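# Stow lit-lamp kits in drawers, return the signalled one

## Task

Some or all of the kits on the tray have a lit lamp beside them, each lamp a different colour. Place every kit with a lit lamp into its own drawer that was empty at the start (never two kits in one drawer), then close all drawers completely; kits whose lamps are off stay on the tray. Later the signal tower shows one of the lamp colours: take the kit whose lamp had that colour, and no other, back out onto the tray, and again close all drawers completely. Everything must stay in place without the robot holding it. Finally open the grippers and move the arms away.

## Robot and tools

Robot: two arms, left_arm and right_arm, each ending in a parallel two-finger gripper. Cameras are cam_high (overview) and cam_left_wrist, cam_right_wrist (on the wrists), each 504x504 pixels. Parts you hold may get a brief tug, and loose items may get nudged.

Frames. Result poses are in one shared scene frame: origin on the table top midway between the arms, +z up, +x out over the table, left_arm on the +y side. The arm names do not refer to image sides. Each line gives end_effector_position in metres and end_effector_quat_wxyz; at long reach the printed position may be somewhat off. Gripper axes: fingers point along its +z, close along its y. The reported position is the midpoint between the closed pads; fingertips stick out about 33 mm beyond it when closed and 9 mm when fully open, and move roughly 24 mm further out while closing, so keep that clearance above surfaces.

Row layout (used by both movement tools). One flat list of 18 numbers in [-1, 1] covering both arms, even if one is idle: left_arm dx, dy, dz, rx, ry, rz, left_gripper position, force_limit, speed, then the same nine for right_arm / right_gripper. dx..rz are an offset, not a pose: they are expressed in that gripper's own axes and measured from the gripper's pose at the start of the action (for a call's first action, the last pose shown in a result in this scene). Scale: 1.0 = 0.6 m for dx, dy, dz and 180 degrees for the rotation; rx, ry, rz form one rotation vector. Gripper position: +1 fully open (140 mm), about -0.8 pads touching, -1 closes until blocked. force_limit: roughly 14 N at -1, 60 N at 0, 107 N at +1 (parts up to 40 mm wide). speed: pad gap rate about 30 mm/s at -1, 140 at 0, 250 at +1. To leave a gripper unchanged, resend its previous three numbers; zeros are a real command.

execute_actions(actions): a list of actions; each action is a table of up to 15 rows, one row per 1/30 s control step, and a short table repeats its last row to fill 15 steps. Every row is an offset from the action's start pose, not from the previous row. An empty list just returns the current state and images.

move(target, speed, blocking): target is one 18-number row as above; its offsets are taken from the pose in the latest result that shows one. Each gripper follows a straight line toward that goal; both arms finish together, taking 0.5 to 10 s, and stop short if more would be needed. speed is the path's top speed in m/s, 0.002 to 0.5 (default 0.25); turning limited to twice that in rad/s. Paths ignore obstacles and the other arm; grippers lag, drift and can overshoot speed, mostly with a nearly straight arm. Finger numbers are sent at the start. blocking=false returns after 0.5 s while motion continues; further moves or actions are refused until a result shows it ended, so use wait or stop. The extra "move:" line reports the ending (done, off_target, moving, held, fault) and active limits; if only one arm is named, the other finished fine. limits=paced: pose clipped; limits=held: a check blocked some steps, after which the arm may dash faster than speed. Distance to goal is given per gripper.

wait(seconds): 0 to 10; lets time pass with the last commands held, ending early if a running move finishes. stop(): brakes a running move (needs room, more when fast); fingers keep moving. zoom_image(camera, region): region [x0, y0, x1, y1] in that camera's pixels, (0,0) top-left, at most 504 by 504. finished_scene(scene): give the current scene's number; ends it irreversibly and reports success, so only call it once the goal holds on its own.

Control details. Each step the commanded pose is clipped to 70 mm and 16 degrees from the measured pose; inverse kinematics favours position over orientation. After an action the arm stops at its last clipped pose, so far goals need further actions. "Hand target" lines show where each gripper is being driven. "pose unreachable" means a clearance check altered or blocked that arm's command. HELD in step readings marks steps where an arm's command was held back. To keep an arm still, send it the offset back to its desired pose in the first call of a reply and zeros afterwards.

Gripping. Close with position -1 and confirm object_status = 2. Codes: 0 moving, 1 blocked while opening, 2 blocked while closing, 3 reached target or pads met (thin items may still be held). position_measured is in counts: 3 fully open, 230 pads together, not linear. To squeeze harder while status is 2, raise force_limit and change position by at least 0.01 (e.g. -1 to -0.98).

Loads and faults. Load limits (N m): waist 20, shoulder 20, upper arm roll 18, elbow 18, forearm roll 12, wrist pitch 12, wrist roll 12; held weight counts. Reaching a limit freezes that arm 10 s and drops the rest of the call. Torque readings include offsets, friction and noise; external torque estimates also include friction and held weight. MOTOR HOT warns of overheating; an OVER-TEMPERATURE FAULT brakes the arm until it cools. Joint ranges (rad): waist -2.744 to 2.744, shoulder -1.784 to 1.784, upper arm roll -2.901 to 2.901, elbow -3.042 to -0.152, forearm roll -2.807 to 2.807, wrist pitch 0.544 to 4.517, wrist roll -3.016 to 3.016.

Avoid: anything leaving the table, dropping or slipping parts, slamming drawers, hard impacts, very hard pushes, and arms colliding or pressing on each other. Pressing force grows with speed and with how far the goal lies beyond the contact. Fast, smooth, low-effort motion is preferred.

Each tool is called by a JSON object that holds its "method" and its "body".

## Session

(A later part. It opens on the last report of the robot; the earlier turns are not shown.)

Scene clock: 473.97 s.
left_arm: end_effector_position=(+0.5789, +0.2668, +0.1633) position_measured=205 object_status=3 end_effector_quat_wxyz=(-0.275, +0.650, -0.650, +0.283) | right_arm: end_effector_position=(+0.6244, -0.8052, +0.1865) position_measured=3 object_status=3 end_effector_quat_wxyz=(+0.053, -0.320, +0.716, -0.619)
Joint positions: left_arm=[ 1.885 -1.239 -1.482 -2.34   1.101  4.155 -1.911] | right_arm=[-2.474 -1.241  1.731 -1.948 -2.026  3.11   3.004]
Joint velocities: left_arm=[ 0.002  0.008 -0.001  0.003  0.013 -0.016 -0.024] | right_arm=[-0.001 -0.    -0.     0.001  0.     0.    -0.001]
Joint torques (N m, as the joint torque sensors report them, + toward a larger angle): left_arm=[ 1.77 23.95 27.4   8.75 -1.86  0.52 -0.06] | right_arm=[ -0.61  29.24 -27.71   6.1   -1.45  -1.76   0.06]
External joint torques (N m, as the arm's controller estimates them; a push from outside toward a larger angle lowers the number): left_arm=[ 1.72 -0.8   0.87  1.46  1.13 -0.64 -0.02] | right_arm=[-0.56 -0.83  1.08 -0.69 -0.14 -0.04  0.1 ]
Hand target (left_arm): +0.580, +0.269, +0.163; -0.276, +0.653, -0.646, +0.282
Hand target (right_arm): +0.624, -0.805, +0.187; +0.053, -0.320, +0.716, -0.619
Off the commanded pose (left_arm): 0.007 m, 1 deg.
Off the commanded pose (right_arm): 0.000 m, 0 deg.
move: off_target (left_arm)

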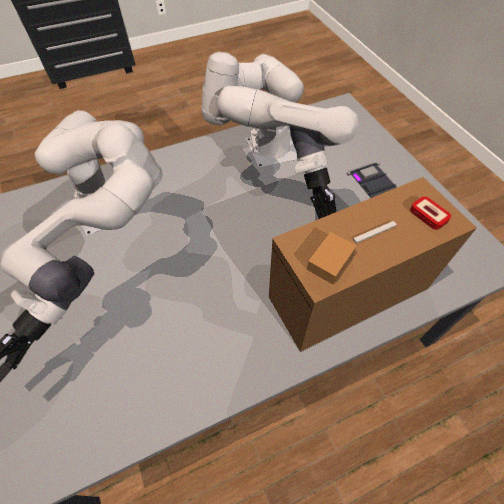

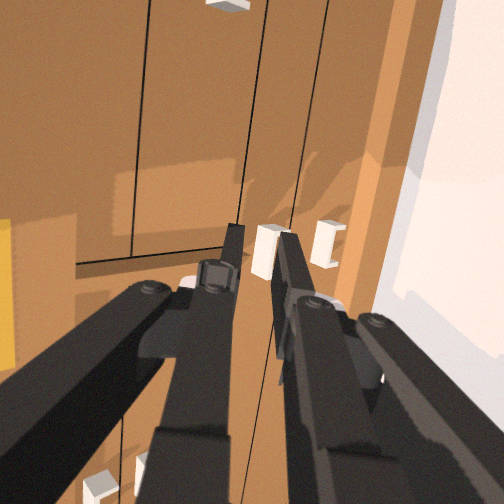

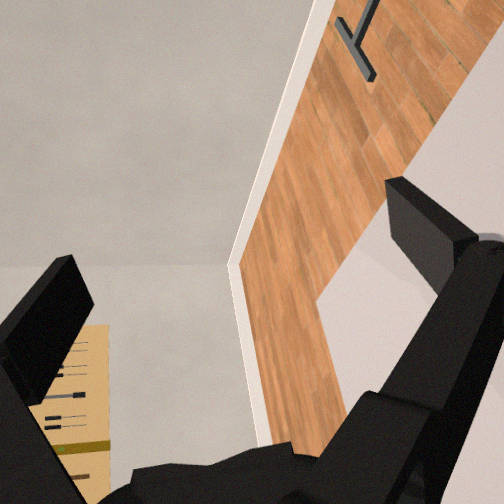

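{"method": "move", "body": {"target": [-0.006,0.009,0.035,0,0,0,-0.6,0.8,-0.5,0,0,0,0,0,0,1,0,0], "speed": 0.025}}

Scene clock: 476.47 s.
left_arm: end_effector_position=(+0.5802, +0.2682, +0.1474) position_measured=205 object_status=3 end_effector_quat_wxyz=(-0.264, +0.650, -0.653, +0.284) | right_arm: end_effector_position=(+0.6244, -0.8052, +0.1865) position_measured=3 object_status=3 end_effector_quat_wxyz=(+0.053, -0.320, +0.716, -0.619)
Joint positions: left_arm=[ 1.925 -1.289 -1.509 -2.326  1.06   4.209 -1.913] | right_arm=[-2.474 -1.241  1.731 -1.948 -2.026  3.11   3.004]
Joint velocities: left_arm=[ 0.007 -0.045  0.004  0.009 -0.011  0.029 -0.014] | right_arm=[-0.001  0.001 -0.001  0.001 -0.    -0.     0.   ]
Joint torques (N m, as the joint torque sensors report them, + toward a larger angle): left_arm=[ 3.72 19.58 20.32 15.24 -7.21 -3.3  -0.02] | right_arm=[ -0.33  29.44 -27.53   6.26  -1.46  -1.77   0.05]
External joint torques (N m, as the arm's controller estimates them; a push from outside toward a larger angle lowers the number): left_arm=[ 3.74 -6.48 -6.76  9.17 -4.25 -4.52  0.02] | right_arm=[-0.28 -0.66  1.28 -0.56 -0.15 -0.05  0.09]
Hand target (left_arm): +0.590, +0.270, +0.145; -0.275, +0.650, -0.650, +0.283
Hand target (right_arm): +0.624, -0.805, +0.187; +0.053, -0.320, +0.716, -0.619
Off the commanded pose (left_arm): 0.011 m, 1 deg.
Off the commanded pose (right_arm): 0.000 m, 0 deg.
move: off_target (left_arm)

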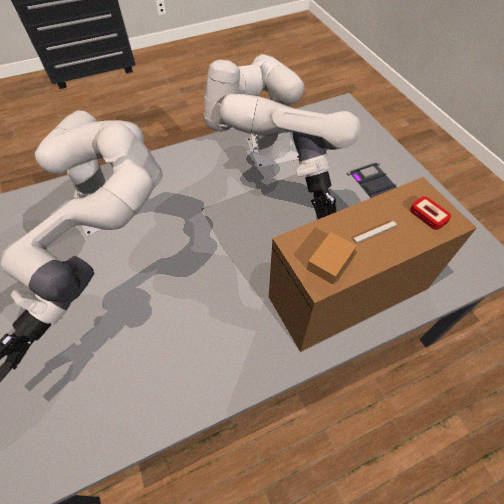

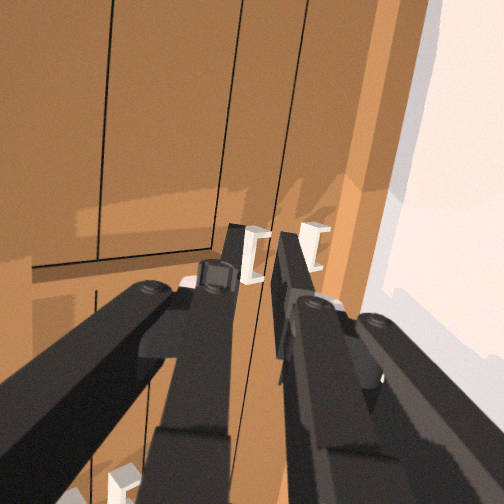

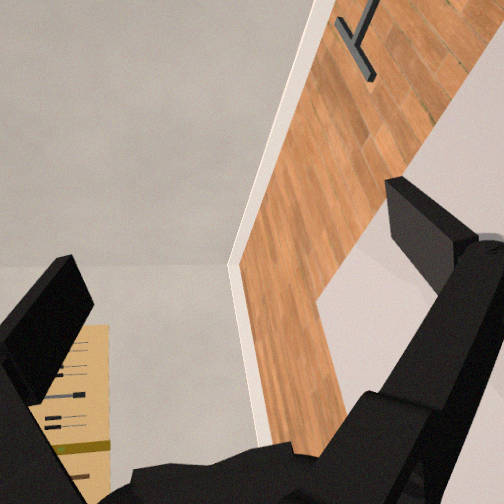

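{"method": "move", "body": {"target": [-0.003,0.03,-0.015,0.07,0,0,-0.6,0.8,-0.5,0,0,0,0,0,0,1,0,0], "speed": 0.04}}

Scene clock: 480.70 s.
left_arm: end_effector_position=(+0.5618, +0.2722, +0.1360) position_measured=205 object_status=3 end_effector_quat_wxyz=(-0.330, +0.623, -0.616, +0.350) | right_arm: end_effector_position=(+0.6244, -0.8052, +0.1865) position_measured=3 object_status=3 end_effector_quat_wxyz=(+0.053, -0.320, +0.716, -0.619)
Joint positions: left_arm=[ 1.799 -1.529 -1.606 -2.575  0.588  4.307 -1.811] | right_arm=[-2.474 -1.241  1.731 -1.948 -2.026  3.11   3.004]
Joint velocities: left_arm=[-0.003 -0.014 -0.002 -0.003 -0.03   0.012  0.002] | right_arm=[-0.     0.     0.    -0.    -0.001  0.     0.   ]
Joint torques (N m, as the joint torque sensors report them, + toward a larger angle): left_arm=[-1.15 19.77 24.68 -1.3  -4.33  1.04  0.25] | right_arm=[ -0.53  29.41 -27.39   6.19  -1.45  -1.79   0.06]
External joint torques (N m, as the arm's controller estimates them; a push from outside toward a larger angle lowers the number): left_arm=[-1.17 -3.03 -1.23 -1.65 -1.13  0.11  0.29] | right_arm=[-0.4  -0.68  1.44 -0.57 -0.14 -0.07  0.1 ]
Hand target (left_arm): +0.561, +0.270, +0.137; -0.331, +0.621, -0.617, +0.353
Hand target (right_arm): +0.624, -0.805, +0.187; +0.053, -0.320, +0.716, -0.619
Off the commanded pose (left_arm): 0.005 m, 1 deg.
Off the commanded pose (right_arm): 0.000 m, 0 deg.
move: off_target (left_arm)

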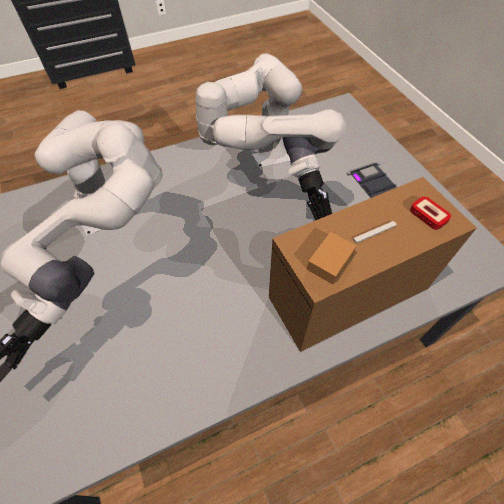

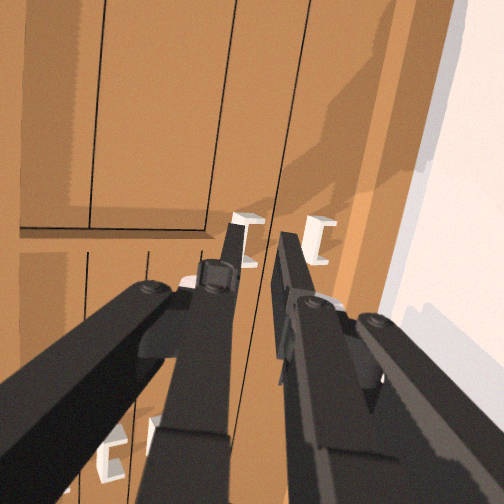

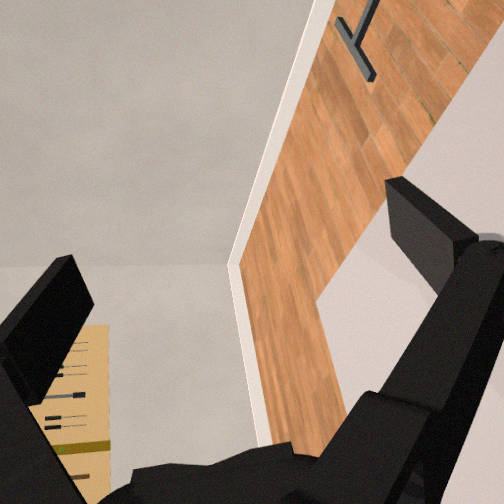

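{"method": "move", "body": {"target": [0.003,-0.016,0.02,0,0,0,-0.6,0.8,-0.5,0,0,0,0,0,0,1,0,0], "speed": 0.025}}

{"method": "move", "body": {"target": [0,0,0.027,0,0,0,-0.6,0.8,-0.5,0,0,0,0,0,0,1,0,0], "speed": 0.02}}

Scene clock: 482.90 s.
left_arm: end_effector_position=(+0.5761, +0.2686, +0.1381) position_measured=205 object_status=3 end_effector_quat_wxyz=(-0.330, +0.621, -0.618, +0.352) | right_arm: end_effector_position=(+0.6244, -0.8052, +0.1865) position_measured=3 object_status=3 end_effector_quat_wxyz=(+0.053, -0.320, +0.716, -0.619)
Joint positions: left_arm=[ 1.825 -1.519 -1.603 -2.527  0.598  4.289 -1.813] | right_arm=[-2.474 -1.241  1.731 -1.948 -2.026  3.11   3.004]
Joint velocities: left_arm=[ 0.003  0.006  0.     0.002  0.005 -0.011 -0.   ] | right_arm=[-0.002  0.001  0.    -0.001 -0.     0.001 -0.001]
Joint torques (N m, as the joint torque sensors report them, + toward a larger angle): left_arm=[ 1.92 22.58 27.06  1.56 -2.26  0.28 -0.17] | right_arm=[ -0.45  29.59 -27.44   6.16  -1.47  -1.75   0.05]
External joint torques (N m, as the arm's controller estimates them; a push from outside toward a larger angle lowers the number): left_arm=[ 1.79 -0.89  0.59  1.04  0.96 -0.63 -0.13] | right_arm=[-0.43 -0.48  1.32 -0.62 -0.16 -0.04  0.09]
Hand target (left_arm): +0.577, +0.270, +0.138; -0.331, +0.623, -0.616, +0.351
Hand target (right_arm): +0.624, -0.805, +0.187; +0.053, -0.320, +0.716, -0.619
Off the commanded pose (left_arm): 0.002 m, 0 deg.
Off the commanded pose (right_arm): 0.000 m, 0 deg.
move: done

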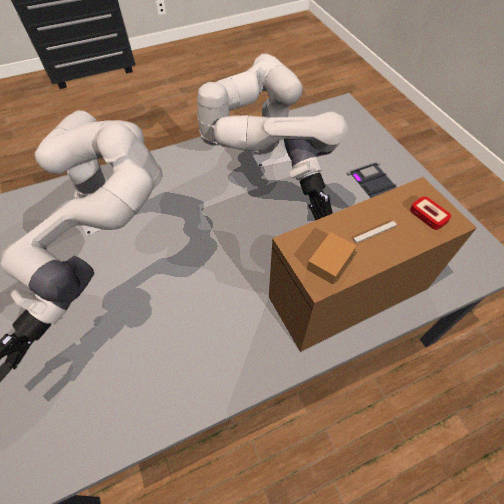

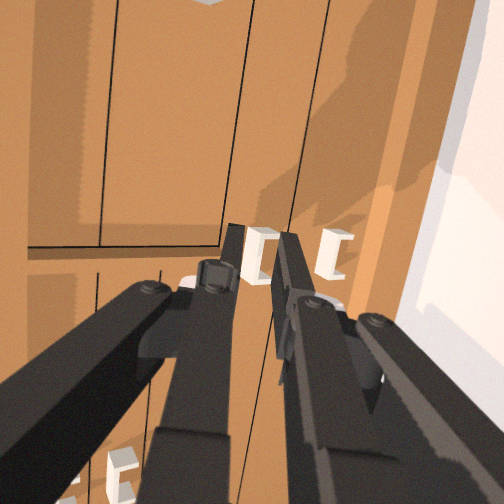

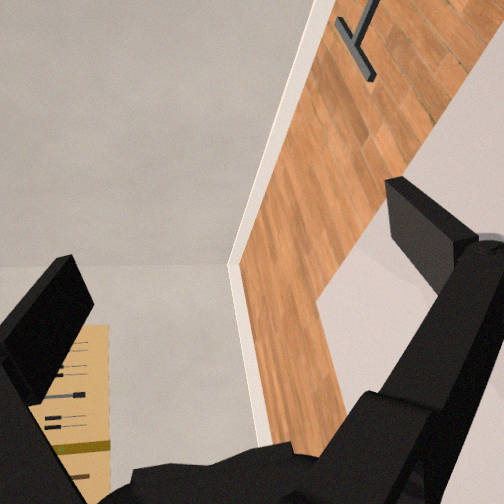

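Scene clock: 483.93 s.
left_arm: end_effector_position=(+0.5788, +0.2677, +0.1366) position_measured=205 object_status=3 end_effector_quat_wxyz=(-0.323, +0.620, -0.619, +0.357) | right_arm: end_effector_position=(+0.6244, -0.8052, +0.1865) position_measured=3 object_status=3 end_effector_quat_wxyz=(+0.053, -0.320, +0.716, -0.619)
Joint positions: left_arm=[ 1.847 -1.529 -1.606 -2.512  0.59   4.315 -1.82 ] | right_arm=[-2.474 -1.241  1.731 -1.948 -2.026  3.11   3.004]
Joint velocities: left_arm=[ 0.003 -0.026  0.007  0.003 -0.002  0.017 -0.02 ] | right_arm=[ 0.    -0.001 -0.001  0.001 -0.     0.     0.   ]
Joint torques (N m, as the joint torque sensors report them, + toward a larger angle): left_arm=[ 5.4  17.34 17.8  16.8  -5.56 -4.64  0.01] | right_arm=[ -0.26  29.38 -27.65   6.16  -1.47  -1.8    0.07]
External joint torques (N m, as the arm's controller estimates them; a push from outside toward a larger angle lowers the number): left_arm=[ 5.52 -6.65 -8.81 16.38 -2.36 -5.59  0.06] | right_arm=[-0.29 -0.7   1.17 -0.7  -0.16 -0.07  0.11]
Hand target (left_arm): +0.589, +0.268, +0.130; -0.330, +0.621, -0.618, +0.352
Hand target (right_arm): +0.624, -0.805, +0.187; +0.053, -0.320, +0.716, -0.619
Off the commanded pose (left_arm): 0.013 m, 1 deg.
Off the commanded pose (right_arm): 0.000 m, 0 deg.
move: off_target (left_arm)

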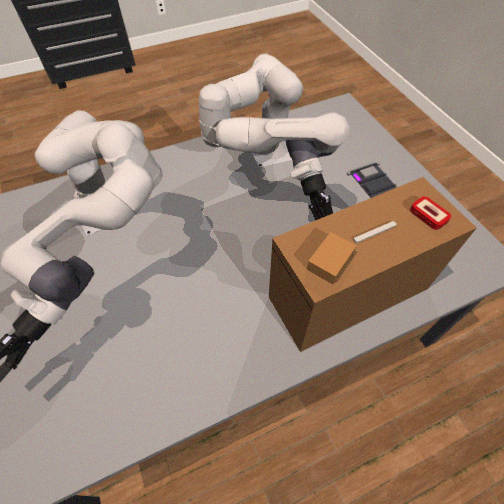

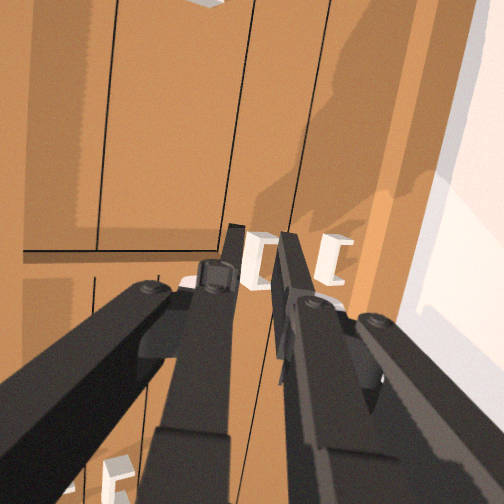

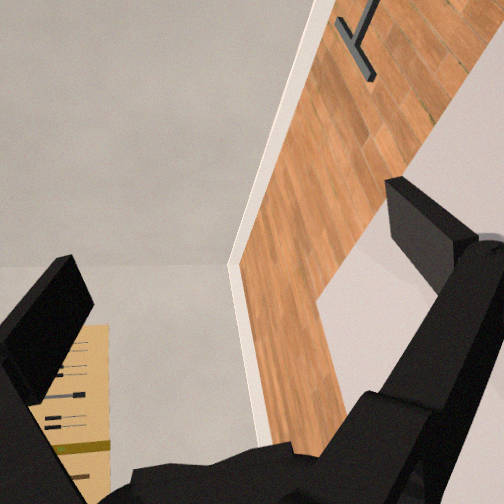

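{"method": "move", "body": {"target": [-0.01,0,-0.004,0,0,0,-0.6,0.8,-0.5,0,0,0,0,0,0,1,0,0], "speed": 0.02}}

{"method": "move", "body": {"target": [0,0,0,0,0,0,-1,0.8,-0.5,0,0,0,0,0,0,1,0,0]}}

{"method": "move", "body": {"target": [0,0.043,-0.071,-0.03,0,0,-1,0.8,-0.5,0,0,0,0,0,0,1,0,0], "speed": 0.04}}

Scene clock: 488.93 s.
left_arm: end_effector_position=(+0.5770, +0.2721, +0.1362) position_measured=205 object_status=3 end_effector_quat_wxyz=(-0.321, +0.622, -0.619, +0.357) | right_arm: end_effector_position=(+0.6244, -0.8052, +0.1865) position_measured=3 object_status=3 end_effector_quat_wxyz=(+0.053, -0.320, +0.716, -0.619)
Joint positions: left_arm=[ 1.856 -1.536 -1.604 -2.516  0.59   4.331 -1.823] | right_arm=[-2.474 -1.241  1.731 -1.948 -2.026  3.11   3.004]
Joint velocities: left_arm=[ 0.001 -0.004  0.001  0.001 -0.001  0.008  0.003] | right_arm=[ 0.001  0.    -0.    -0.001  0.001 -0.     0.001]
Joint torques (N m, as the joint torque sensors report them, + toward a larger angle): left_arm=[ 2.17 20.34 27.35 -0.95 -3.77  1.14  0.22] | right_arm=[ -0.54  29.4  -27.65   5.9   -1.45  -1.77   0.03]
External joint torques (N m, as the arm's controller estimates them; a push from outside toward a larger angle lowers the number): left_arm=[ 2.25 -3.54  0.8  -1.3  -0.57  0.19  0.26] | right_arm=[-0.64 -0.64  1.03 -0.95 -0.15 -0.07  0.07]
Hand target (left_arm): +0.577, +0.274, +0.138; -0.323, +0.620, -0.619, +0.357
Hand target (right_arm): +0.624, -0.805, +0.187; +0.053, -0.320, +0.716, -0.619
Off the commanded pose (left_arm): 0.002 m, 0 deg.
Off the commanded pose (right_arm): 0.000 m, 0 deg.
move: done

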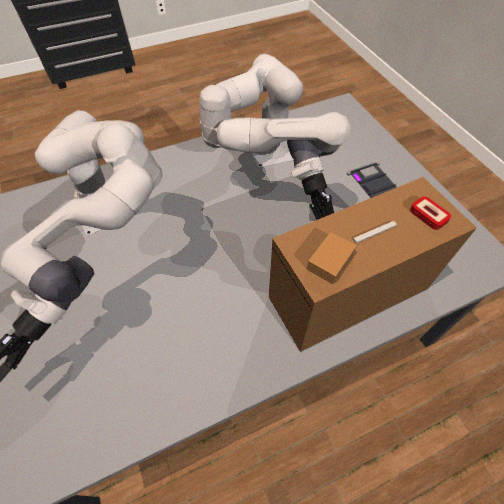

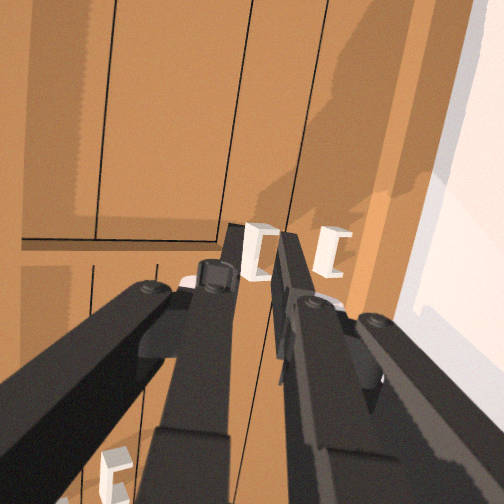

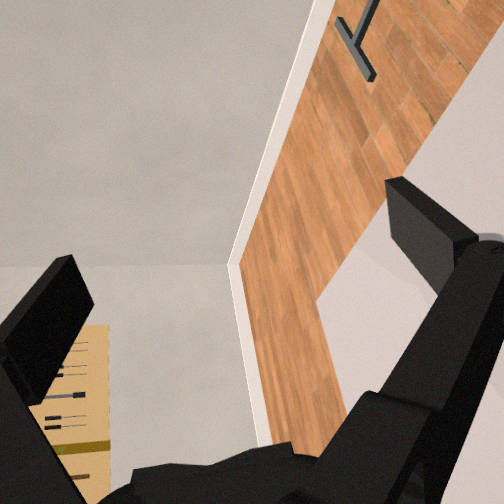

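Scene clock: 489.43 s.
left_arm: end_effector_position=(+0.5770, +0.2721, +0.1362) position_measured=235 object_status=3 end_effector_quat_wxyz=(-0.321, +0.622, -0.619, +0.357) | right_arm: end_effector_position=(+0.6244, -0.8052, +0.1865) position_measured=3 object_status=3 end_effector_quat_wxyz=(+0.053, -0.320, +0.716, -0.619)
Joint positions: left_arm=[ 1.856 -1.536 -1.604 -2.516  0.59   4.331 -1.823] | right_arm=[-2.474 -1.241  1.731 -1.948 -2.026  3.11   3.004]
Joint velocities: left_arm=[-0.001 -0.001  0.001  0.     0.001 -0.001 -0.   ] | right_arm=[-0.001  0.001 -0.001 -0.    -0.001  0.     0.   ]
Joint torques (N m, as the joint torque sensors report them, + toward a larger angle): left_arm=[ 1.59 21.8  26.57  0.35 -3.19  0.81  0.14] | right_arm=[ -0.34  29.43 -27.79   6.34  -1.45  -1.77   0.07]
External joint torques (N m, as the arm's controller estimates them; a push from outside toward a larger angle lowers the number): left_arm=[ 1.61 -1.96  0.1   0.07 -0.01 -0.14  0.18] | right_arm=[-0.24 -0.66  1.04 -0.43 -0.13 -0.05  0.11]
Hand target (left_arm): +0.577, +0.272, +0.136; -0.321, +0.622, -0.619, +0.357
Hand target (right_arm): +0.624, -0.805, +0.187; +0.053, -0.320, +0.716, -0.619
Off the commanded pose (left_arm): 0.000 m, 0 deg.
Off the commanded pose (right_arm): 0.000 m, 0 deg.
move: done

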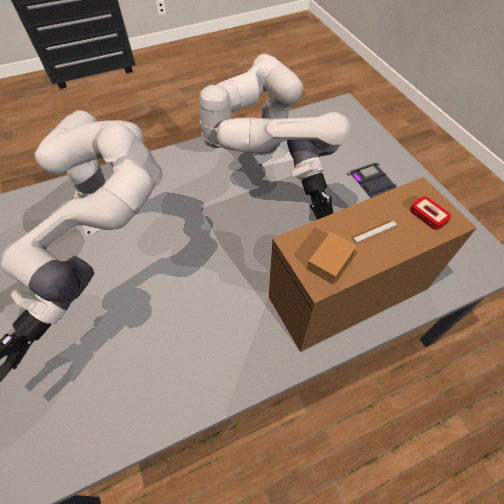

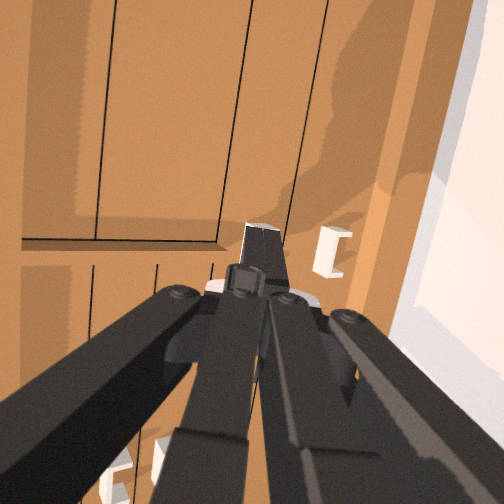

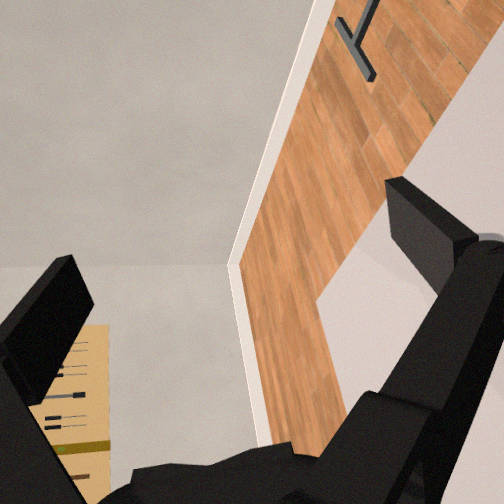

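Scene clock: 491.03 s.
left_arm: end_effector_position=(+0.5287, +0.2748, +0.1370) position_measured=235 object_status=3 end_effector_quat_wxyz=(-0.295, +0.635, -0.635, +0.327) | right_arm: end_effector_position=(+0.6244, -0.8052, +0.1865) position_measured=3 object_status=3 end_effector_quat_wxyz=(+0.053, -0.320, +0.716, -0.619)
Joint positions: left_arm=[ 1.792 -1.485 -1.539 -2.614  0.754  4.37  -1.823] | right_arm=[-2.474 -1.241  1.731 -1.948 -2.026  3.11   3.004]
Joint velocities: left_arm=[-0.002  0.001  0.002 -0.001  0.007  0.001  0.001] | right_arm=[ 0.001  0.     0.    -0.    -0.     0.001 -0.   ]
Joint torques (N m, as the joint torque sensors report them, + toward a larger angle): left_arm=[-1.54 21.26 25.99  0.56 -2.04  1.39 -0.06] | right_arm=[ -0.73  29.42 -27.7    6.1   -1.46  -1.78   0.08]
External joint torques (N m, as the arm's controller estimates them; a push from outside toward a larger angle lowers the number): left_arm=[-1.53 -0.67  0.87 -1.36  1.    0.24 -0.02] | right_arm=[-0.75 -0.67  1.08 -0.72 -0.16 -0.06  0.12]
Hand target (left_arm): +0.527, +0.274, +0.137; -0.292, +0.636, -0.636, +0.326
Hand target (right_arm): +0.624, -0.805, +0.187; +0.053, -0.320, +0.716, -0.619
Off the commanded pose (left_arm): 0.002 m, 0 deg.
Off the commanded pose (right_arm): 0.000 m, 0 deg.
move: done

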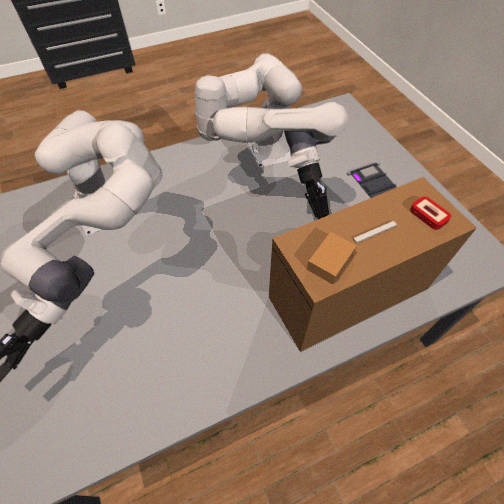

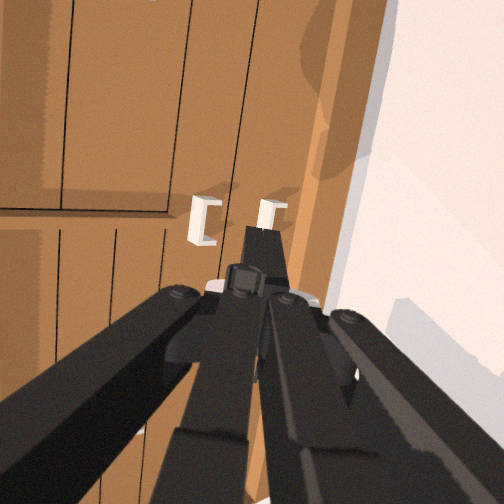

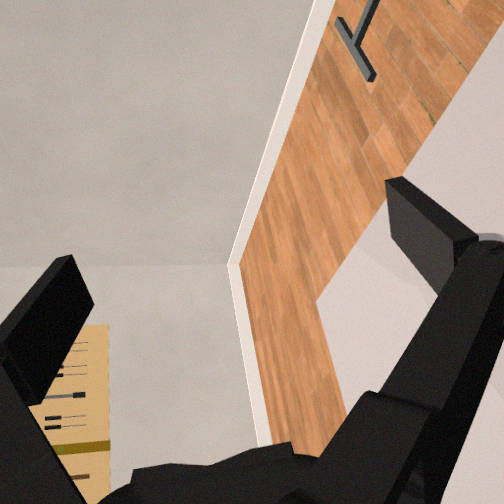

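{"method": "move", "body": {"target": [0.03,-0.01,0.03,0.08,-0.13,-0.05,-0.65,0.8,-0.5,0,0,0,0,0,0,1,0,0], "speed": 0.08}}

Scene clock: 504.27 s.
left_arm: end_effector_position=(+0.5458, +0.2554, +0.1328) position_measured=211 object_status=3 end_effector_quat_wxyz=(-0.471, +0.688, -0.469, +0.290) | right_arm: end_effector_position=(+0.6244, -0.8052, +0.1865) position_measured=3 object_status=3 end_effector_quat_wxyz=(+0.053, -0.320, +0.716, -0.619)
Joint positions: left_arm=[ 1.367 -1.364 -1.682 -2.579  0.685  3.419 -2.117] | right_arm=[-2.474 -1.241  1.731 -1.948 -2.026  3.11   3.004]
Joint velocities: left_arm=[-0.001  0.001 -0.002  0.001 -0.001 -0.013 -0.004] | right_arm=[-0.    -0.001 -0.001 -0.001  0.001 -0.     0.002]
Joint torques (N m, as the joint torque sensors report them, + toward a larger angle): left_arm=[-0.77 19.24 25.53  3.64 -4.02 -0.93 -0.18] | right_arm=[ -0.32  29.13 -27.64   6.38  -1.46  -1.8    0.08]
External joint torques (N m, as the arm's controller estimates them; a push from outside toward a larger angle lowers the number): left_arm=[-0.53 -1.06 -0.79  1.06 -1.11 -0.68 -0.13] | right_arm=[-0.17 -0.87  1.13 -0.34 -0.14 -0.08  0.12]
Hand target (left_arm): +0.546, +0.253, +0.133; -0.471, +0.690, -0.466, +0.293
Hand target (right_arm): +0.624, -0.805, +0.187; +0.053, -0.320, +0.716, -0.619
Off the commanded pose (left_arm): 0.002 m, 1 deg.
Off the commanded pose (right_arm): 0.000 m, 0 deg.
move: done

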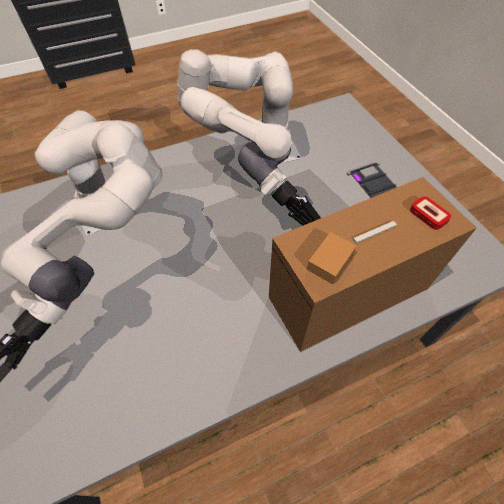

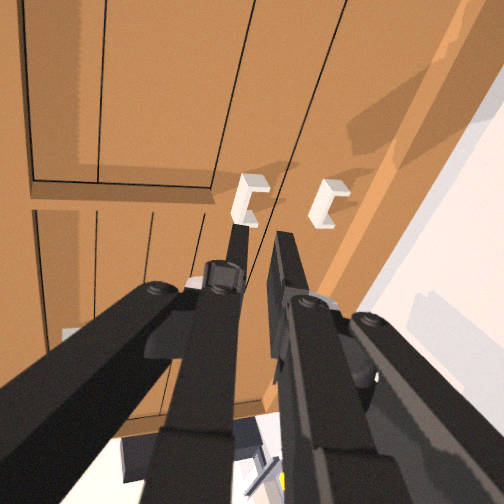

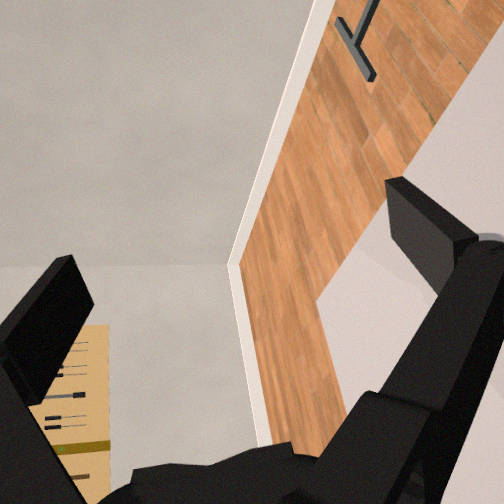

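{"method": "move", "body": {"target": [0.005,0,0.04,0.08,0,0,-0.65,0.8,-0.5,0,0,0,0,0,0,1,0,0], "speed": 0.05}}

Scene clock: 509.33 s.
left_arm: end_effector_position=(+0.5663, +0.2666, +0.1198) position_measured=211 object_status=3 end_effector_quat_wxyz=(-0.555, +0.625, -0.431, +0.340) | right_arm: end_effector_position=(+0.6244, -0.8052, +0.1865) position_measured=3 object_status=3 end_effector_quat_wxyz=(+0.053, -0.320, +0.716, -0.619)
Joint positions: left_arm=[ 1.301 -1.757 -1.845 -2.538  0.41   3.371 -2.243] | right_arm=[-2.474 -1.241  1.731 -1.948 -2.026  3.11   3.004]
Joint velocities: left_arm=[ 0.001 -0.    -0.003 -0.001 -0.017 -0.009 -0.011] | right_arm=[ 0.001  0.001  0.     0.001 -0.001 -0.001  0.001]
Joint torques (N m, as the joint torque sensors report them, + toward a larger angle): left_arm=[-0.99 15.56 26.51 -6.63 -3.92 -1.87 -0.18] | right_arm=[ -0.33  29.49 -27.51   6.11  -1.49  -1.78   0.05]
External joint torques (N m, as the arm's controller estimates them; a push from outside toward a larger angle lowers the number): left_arm=[-1.05 -3.3   0.03  0.85 -1.1  -0.64 -0.12] | right_arm=[-0.39 -0.57  1.21 -0.74 -0.19 -0.07  0.09]
Hand target (left_arm): +0.567, +0.265, +0.120; -0.554, +0.626, -0.428, +0.344
Hand target (right_arm): +0.624, -0.805, +0.187; +0.053, -0.320, +0.716, -0.619
Off the commanded pose (left_arm): 0.006 m, 1 deg.
Off the commanded pose (right_arm): 0.000 m, 0 deg.
move: off_target (left_arm)

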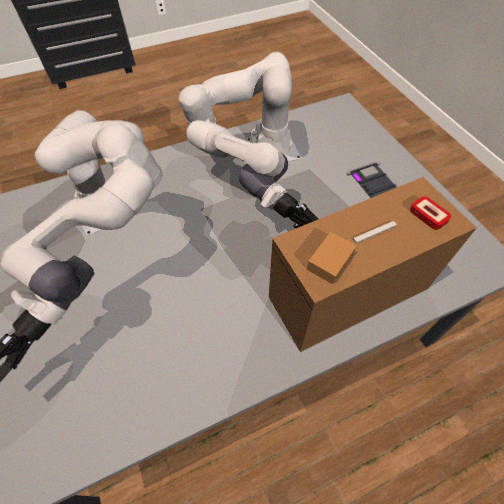

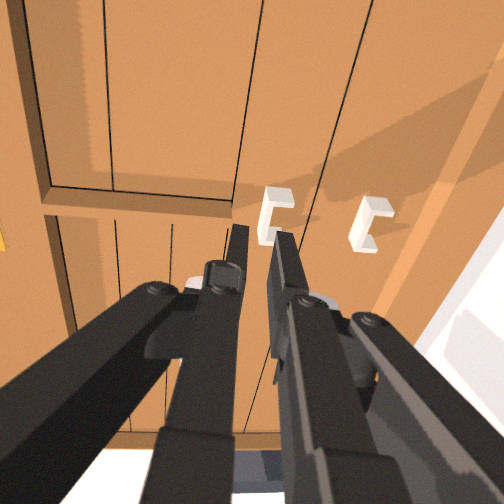

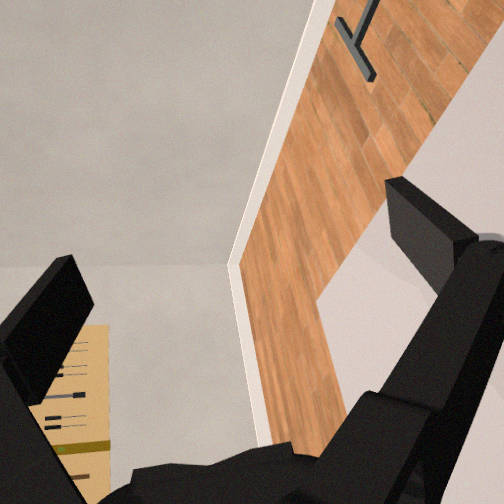

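{"method": "move", "body": {"target": [0.02,0.006,0,0,0,0,-0.65,0.8,-0.5,0,0,0,0,0,0,1,0,0], "speed": 0.03}}

{"method": "move", "body": {"target": [0,0,0.02,0,0,0,-0.65,0.8,-0.5,0,0,0,0,0,0,1,0,0], "speed": 0.02}}

Scene clock: 512.33 s.
left_arm: end_effector_position=(+0.5704, +0.2533, +0.1172) position_measured=211 object_status=3 end_effector_quat_wxyz=(-0.553, +0.625, -0.430, +0.344) | right_arm: end_effector_position=(+0.6244, -0.8052, +0.1865) position_measured=3 object_status=3 end_effector_quat_wxyz=(+0.053, -0.320, +0.716, -0.619)
Joint positions: left_arm=[ 1.302 -1.744 -1.846 -2.509  0.409  3.343 -2.245] | right_arm=[-2.474 -1.241  1.731 -1.948 -2.026  3.11   3.004]
Joint velocities: left_arm=[ 0.003  0.002 -0.002  0.004  0.001 -0.019  0.004] | right_arm=[ 0.002  0.     0.     0.001  0.001  0.001 -0.002]
Joint torques (N m, as the joint torque sensors report them, + toward a larger angle): left_arm=[ 2.63 18.86 25.53 -5.56 -1.8  -1.76  0.11] | right_arm=[ -0.35  29.58 -27.45   6.25  -1.46  -1.77   0.05]
External joint torques (N m, as the arm's controller estimates them; a push from outside toward a larger angle lowers the number): left_arm=[ 2.62 -0.61 -1.37  1.61  1.   -0.55  0.16] | right_arm=[-0.44 -0.47  1.25 -0.63 -0.17 -0.06  0.09]
Hand target (left_arm): +0.570, +0.255, +0.116; -0.555, +0.625, -0.431, +0.340
Hand target (right_arm): +0.624, -0.805, +0.187; +0.053, -0.320, +0.716, -0.619
Off the commanded pose (left_arm): 0.003 m, 1 deg.
Off the commanded pose (right_arm): 0.000 m, 0 deg.
move: done

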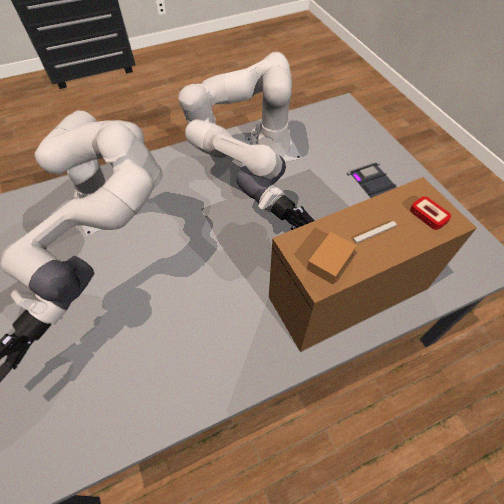

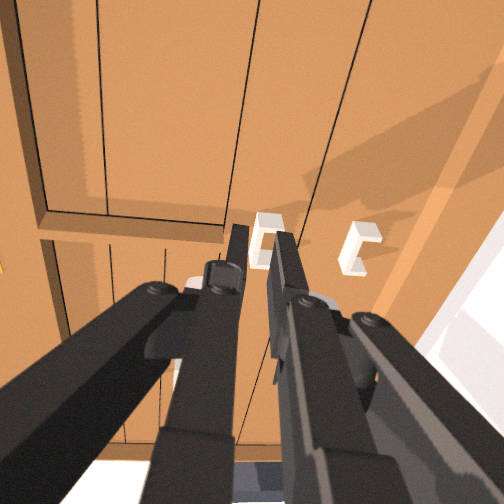

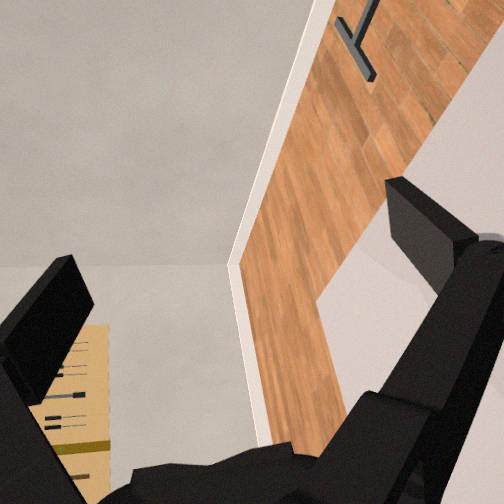

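Scene clock: 513.17 s.
left_arm: end_effector_position=(+0.5799, +0.2599, +0.1151) position_measured=211 object_status=3 end_effector_quat_wxyz=(-0.554, +0.625, -0.430, +0.342) | right_arm: end_effector_position=(+0.6244, -0.8052, +0.1865) position_measured=3 object_status=3 end_effector_quat_wxyz=(+0.053, -0.320, +0.716, -0.619)
Joint positions: left_arm=[ 1.337 -1.762 -1.841 -2.486  0.409  3.356 -2.245] | right_arm=[-2.474 -1.241  1.731 -1.948 -2.026  3.11   3.004]
Joint velocities: left_arm=[ 0.002 -0.001  0.002  0.005 -0.001  0.008  0.002] | right_arm=[ 0.001  0.001 -0.     0.001  0.002 -0.     0.001]
Joint torques (N m, as the joint torque sensors report them, + toward a larger angle): left_arm=[ 2.06 16.71 27.57 -5.24 -3.74 -0.99 -0.12] | right_arm=[ -0.23  29.46 -27.47   6.3   -1.49  -1.81   0.07]
External joint torques (N m, as the arm's controller estimates them; a push from outside toward a larger angle lowers the number): left_arm=[ 2.2  -3.17  0.36  2.06 -0.91  0.23 -0.06] | right_arm=[-0.38 -0.67  1.32 -0.64 -0.19 -0.09  0.11]
Hand target (left_arm): +0.581, +0.258, +0.115; -0.552, +0.626, -0.430, +0.344
Hand target (right_arm): +0.624, -0.805, +0.187; +0.053, -0.320, +0.716, -0.619
Off the commanded pose (left_arm): 0.002 m, 0 deg.
Off the commanded pose (right_arm): 0.000 m, 0 deg.
move: done

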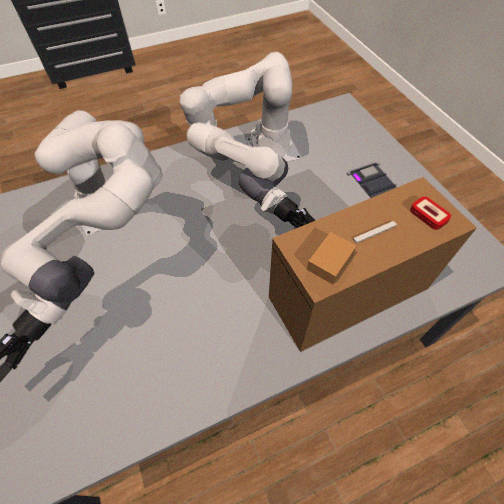

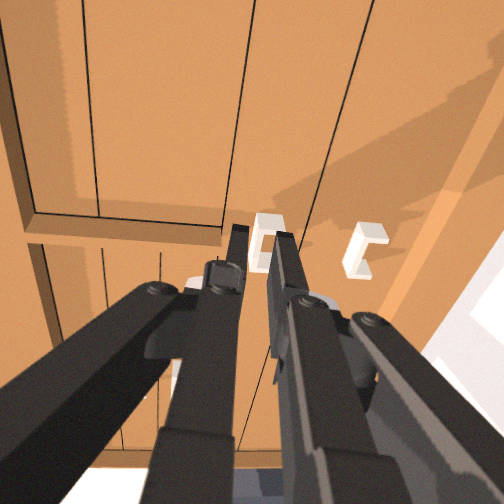

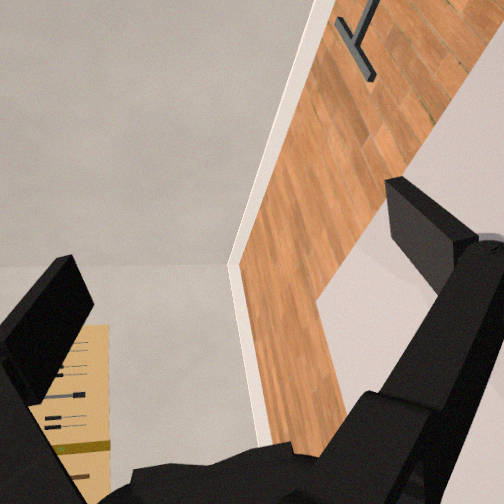

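{"method": "move", "body": {"target": [0.004,0,0.02,0,0,0,-0.65,0.8,-0.5,0,0,0,0,0,0,1,0,0], "speed": 0.015}}

Scene clock: 515.17 s.
left_arm: end_effector_position=(+0.5870, +0.2607, +0.1138) position_measured=211 object_status=3 end_effector_quat_wxyz=(-0.553, +0.626, -0.431, +0.341) | right_arm: end_effector_position=(+0.6244, -0.8052, +0.1865) position_measured=3 object_status=3 end_effector_quat_wxyz=(+0.053, -0.320, +0.716, -0.619)
Joint positions: left_arm=[ 1.361 -1.768 -1.837 -2.467  0.403  3.363 -2.24 ] | right_arm=[-2.474 -1.241  1.731 -1.948 -2.026  3.11   3.004]
Joint velocities: left_arm=[ 0.003 -0.001 -0.     0.    -0.011  0.005  0.02 ] | right_arm=[-0.    -0.    -0.001  0.    -0.    -0.     0.001]
Joint torques (N m, as the joint torque sensors report them, + toward a larger angle): left_arm=[10.34 14.98 28.19 -1.12 -5.18 -1.25  0.11] | right_arm=[ -0.41  29.16 -27.5    6.14  -1.47  -1.77   0.06]
External joint torques (N m, as the arm's controller estimates them; a push from outside toward a larger angle lowers the number): left_arm=[10.36 -5.15  0.79  6.24 -2.32 -0.04  0.17] | right_arm=[-0.32 -0.92  1.32 -0.67 -0.16 -0.05  0.1 ]
Hand target (left_arm): +0.592, +0.263, +0.113; -0.554, +0.626, -0.430, +0.341
Hand target (right_arm): +0.624, -0.805, +0.187; +0.053, -0.320, +0.716, -0.619
Off the commanded pose (left_arm): 0.005 m, 0 deg.
Off the commanded pose (right_arm): 0.000 m, 0 deg.
joint sent to its limit (left arm) — the command would take joint 2 (shoulder) past its lower limit, so that joint was sent only as far as its limit.
move: off_target (left_arm)

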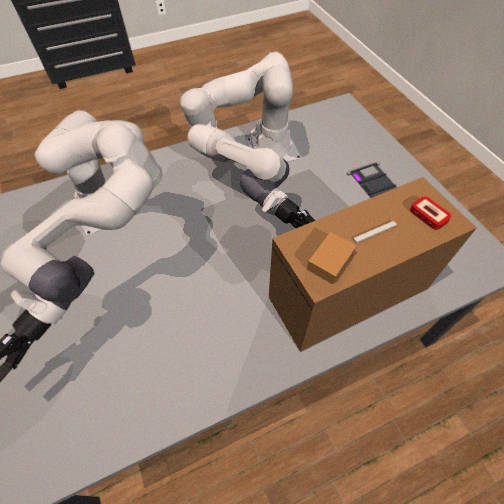

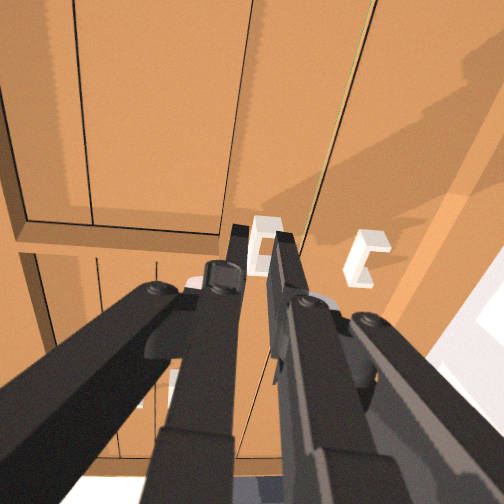

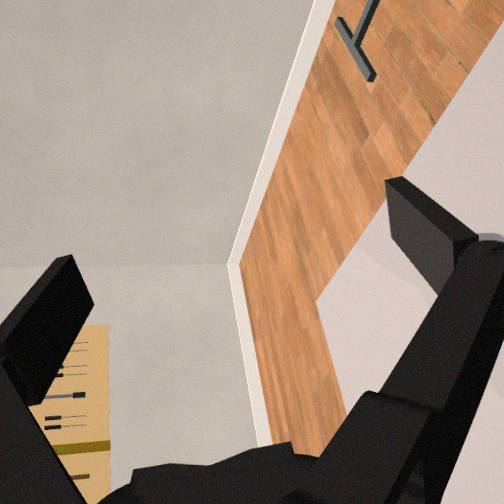

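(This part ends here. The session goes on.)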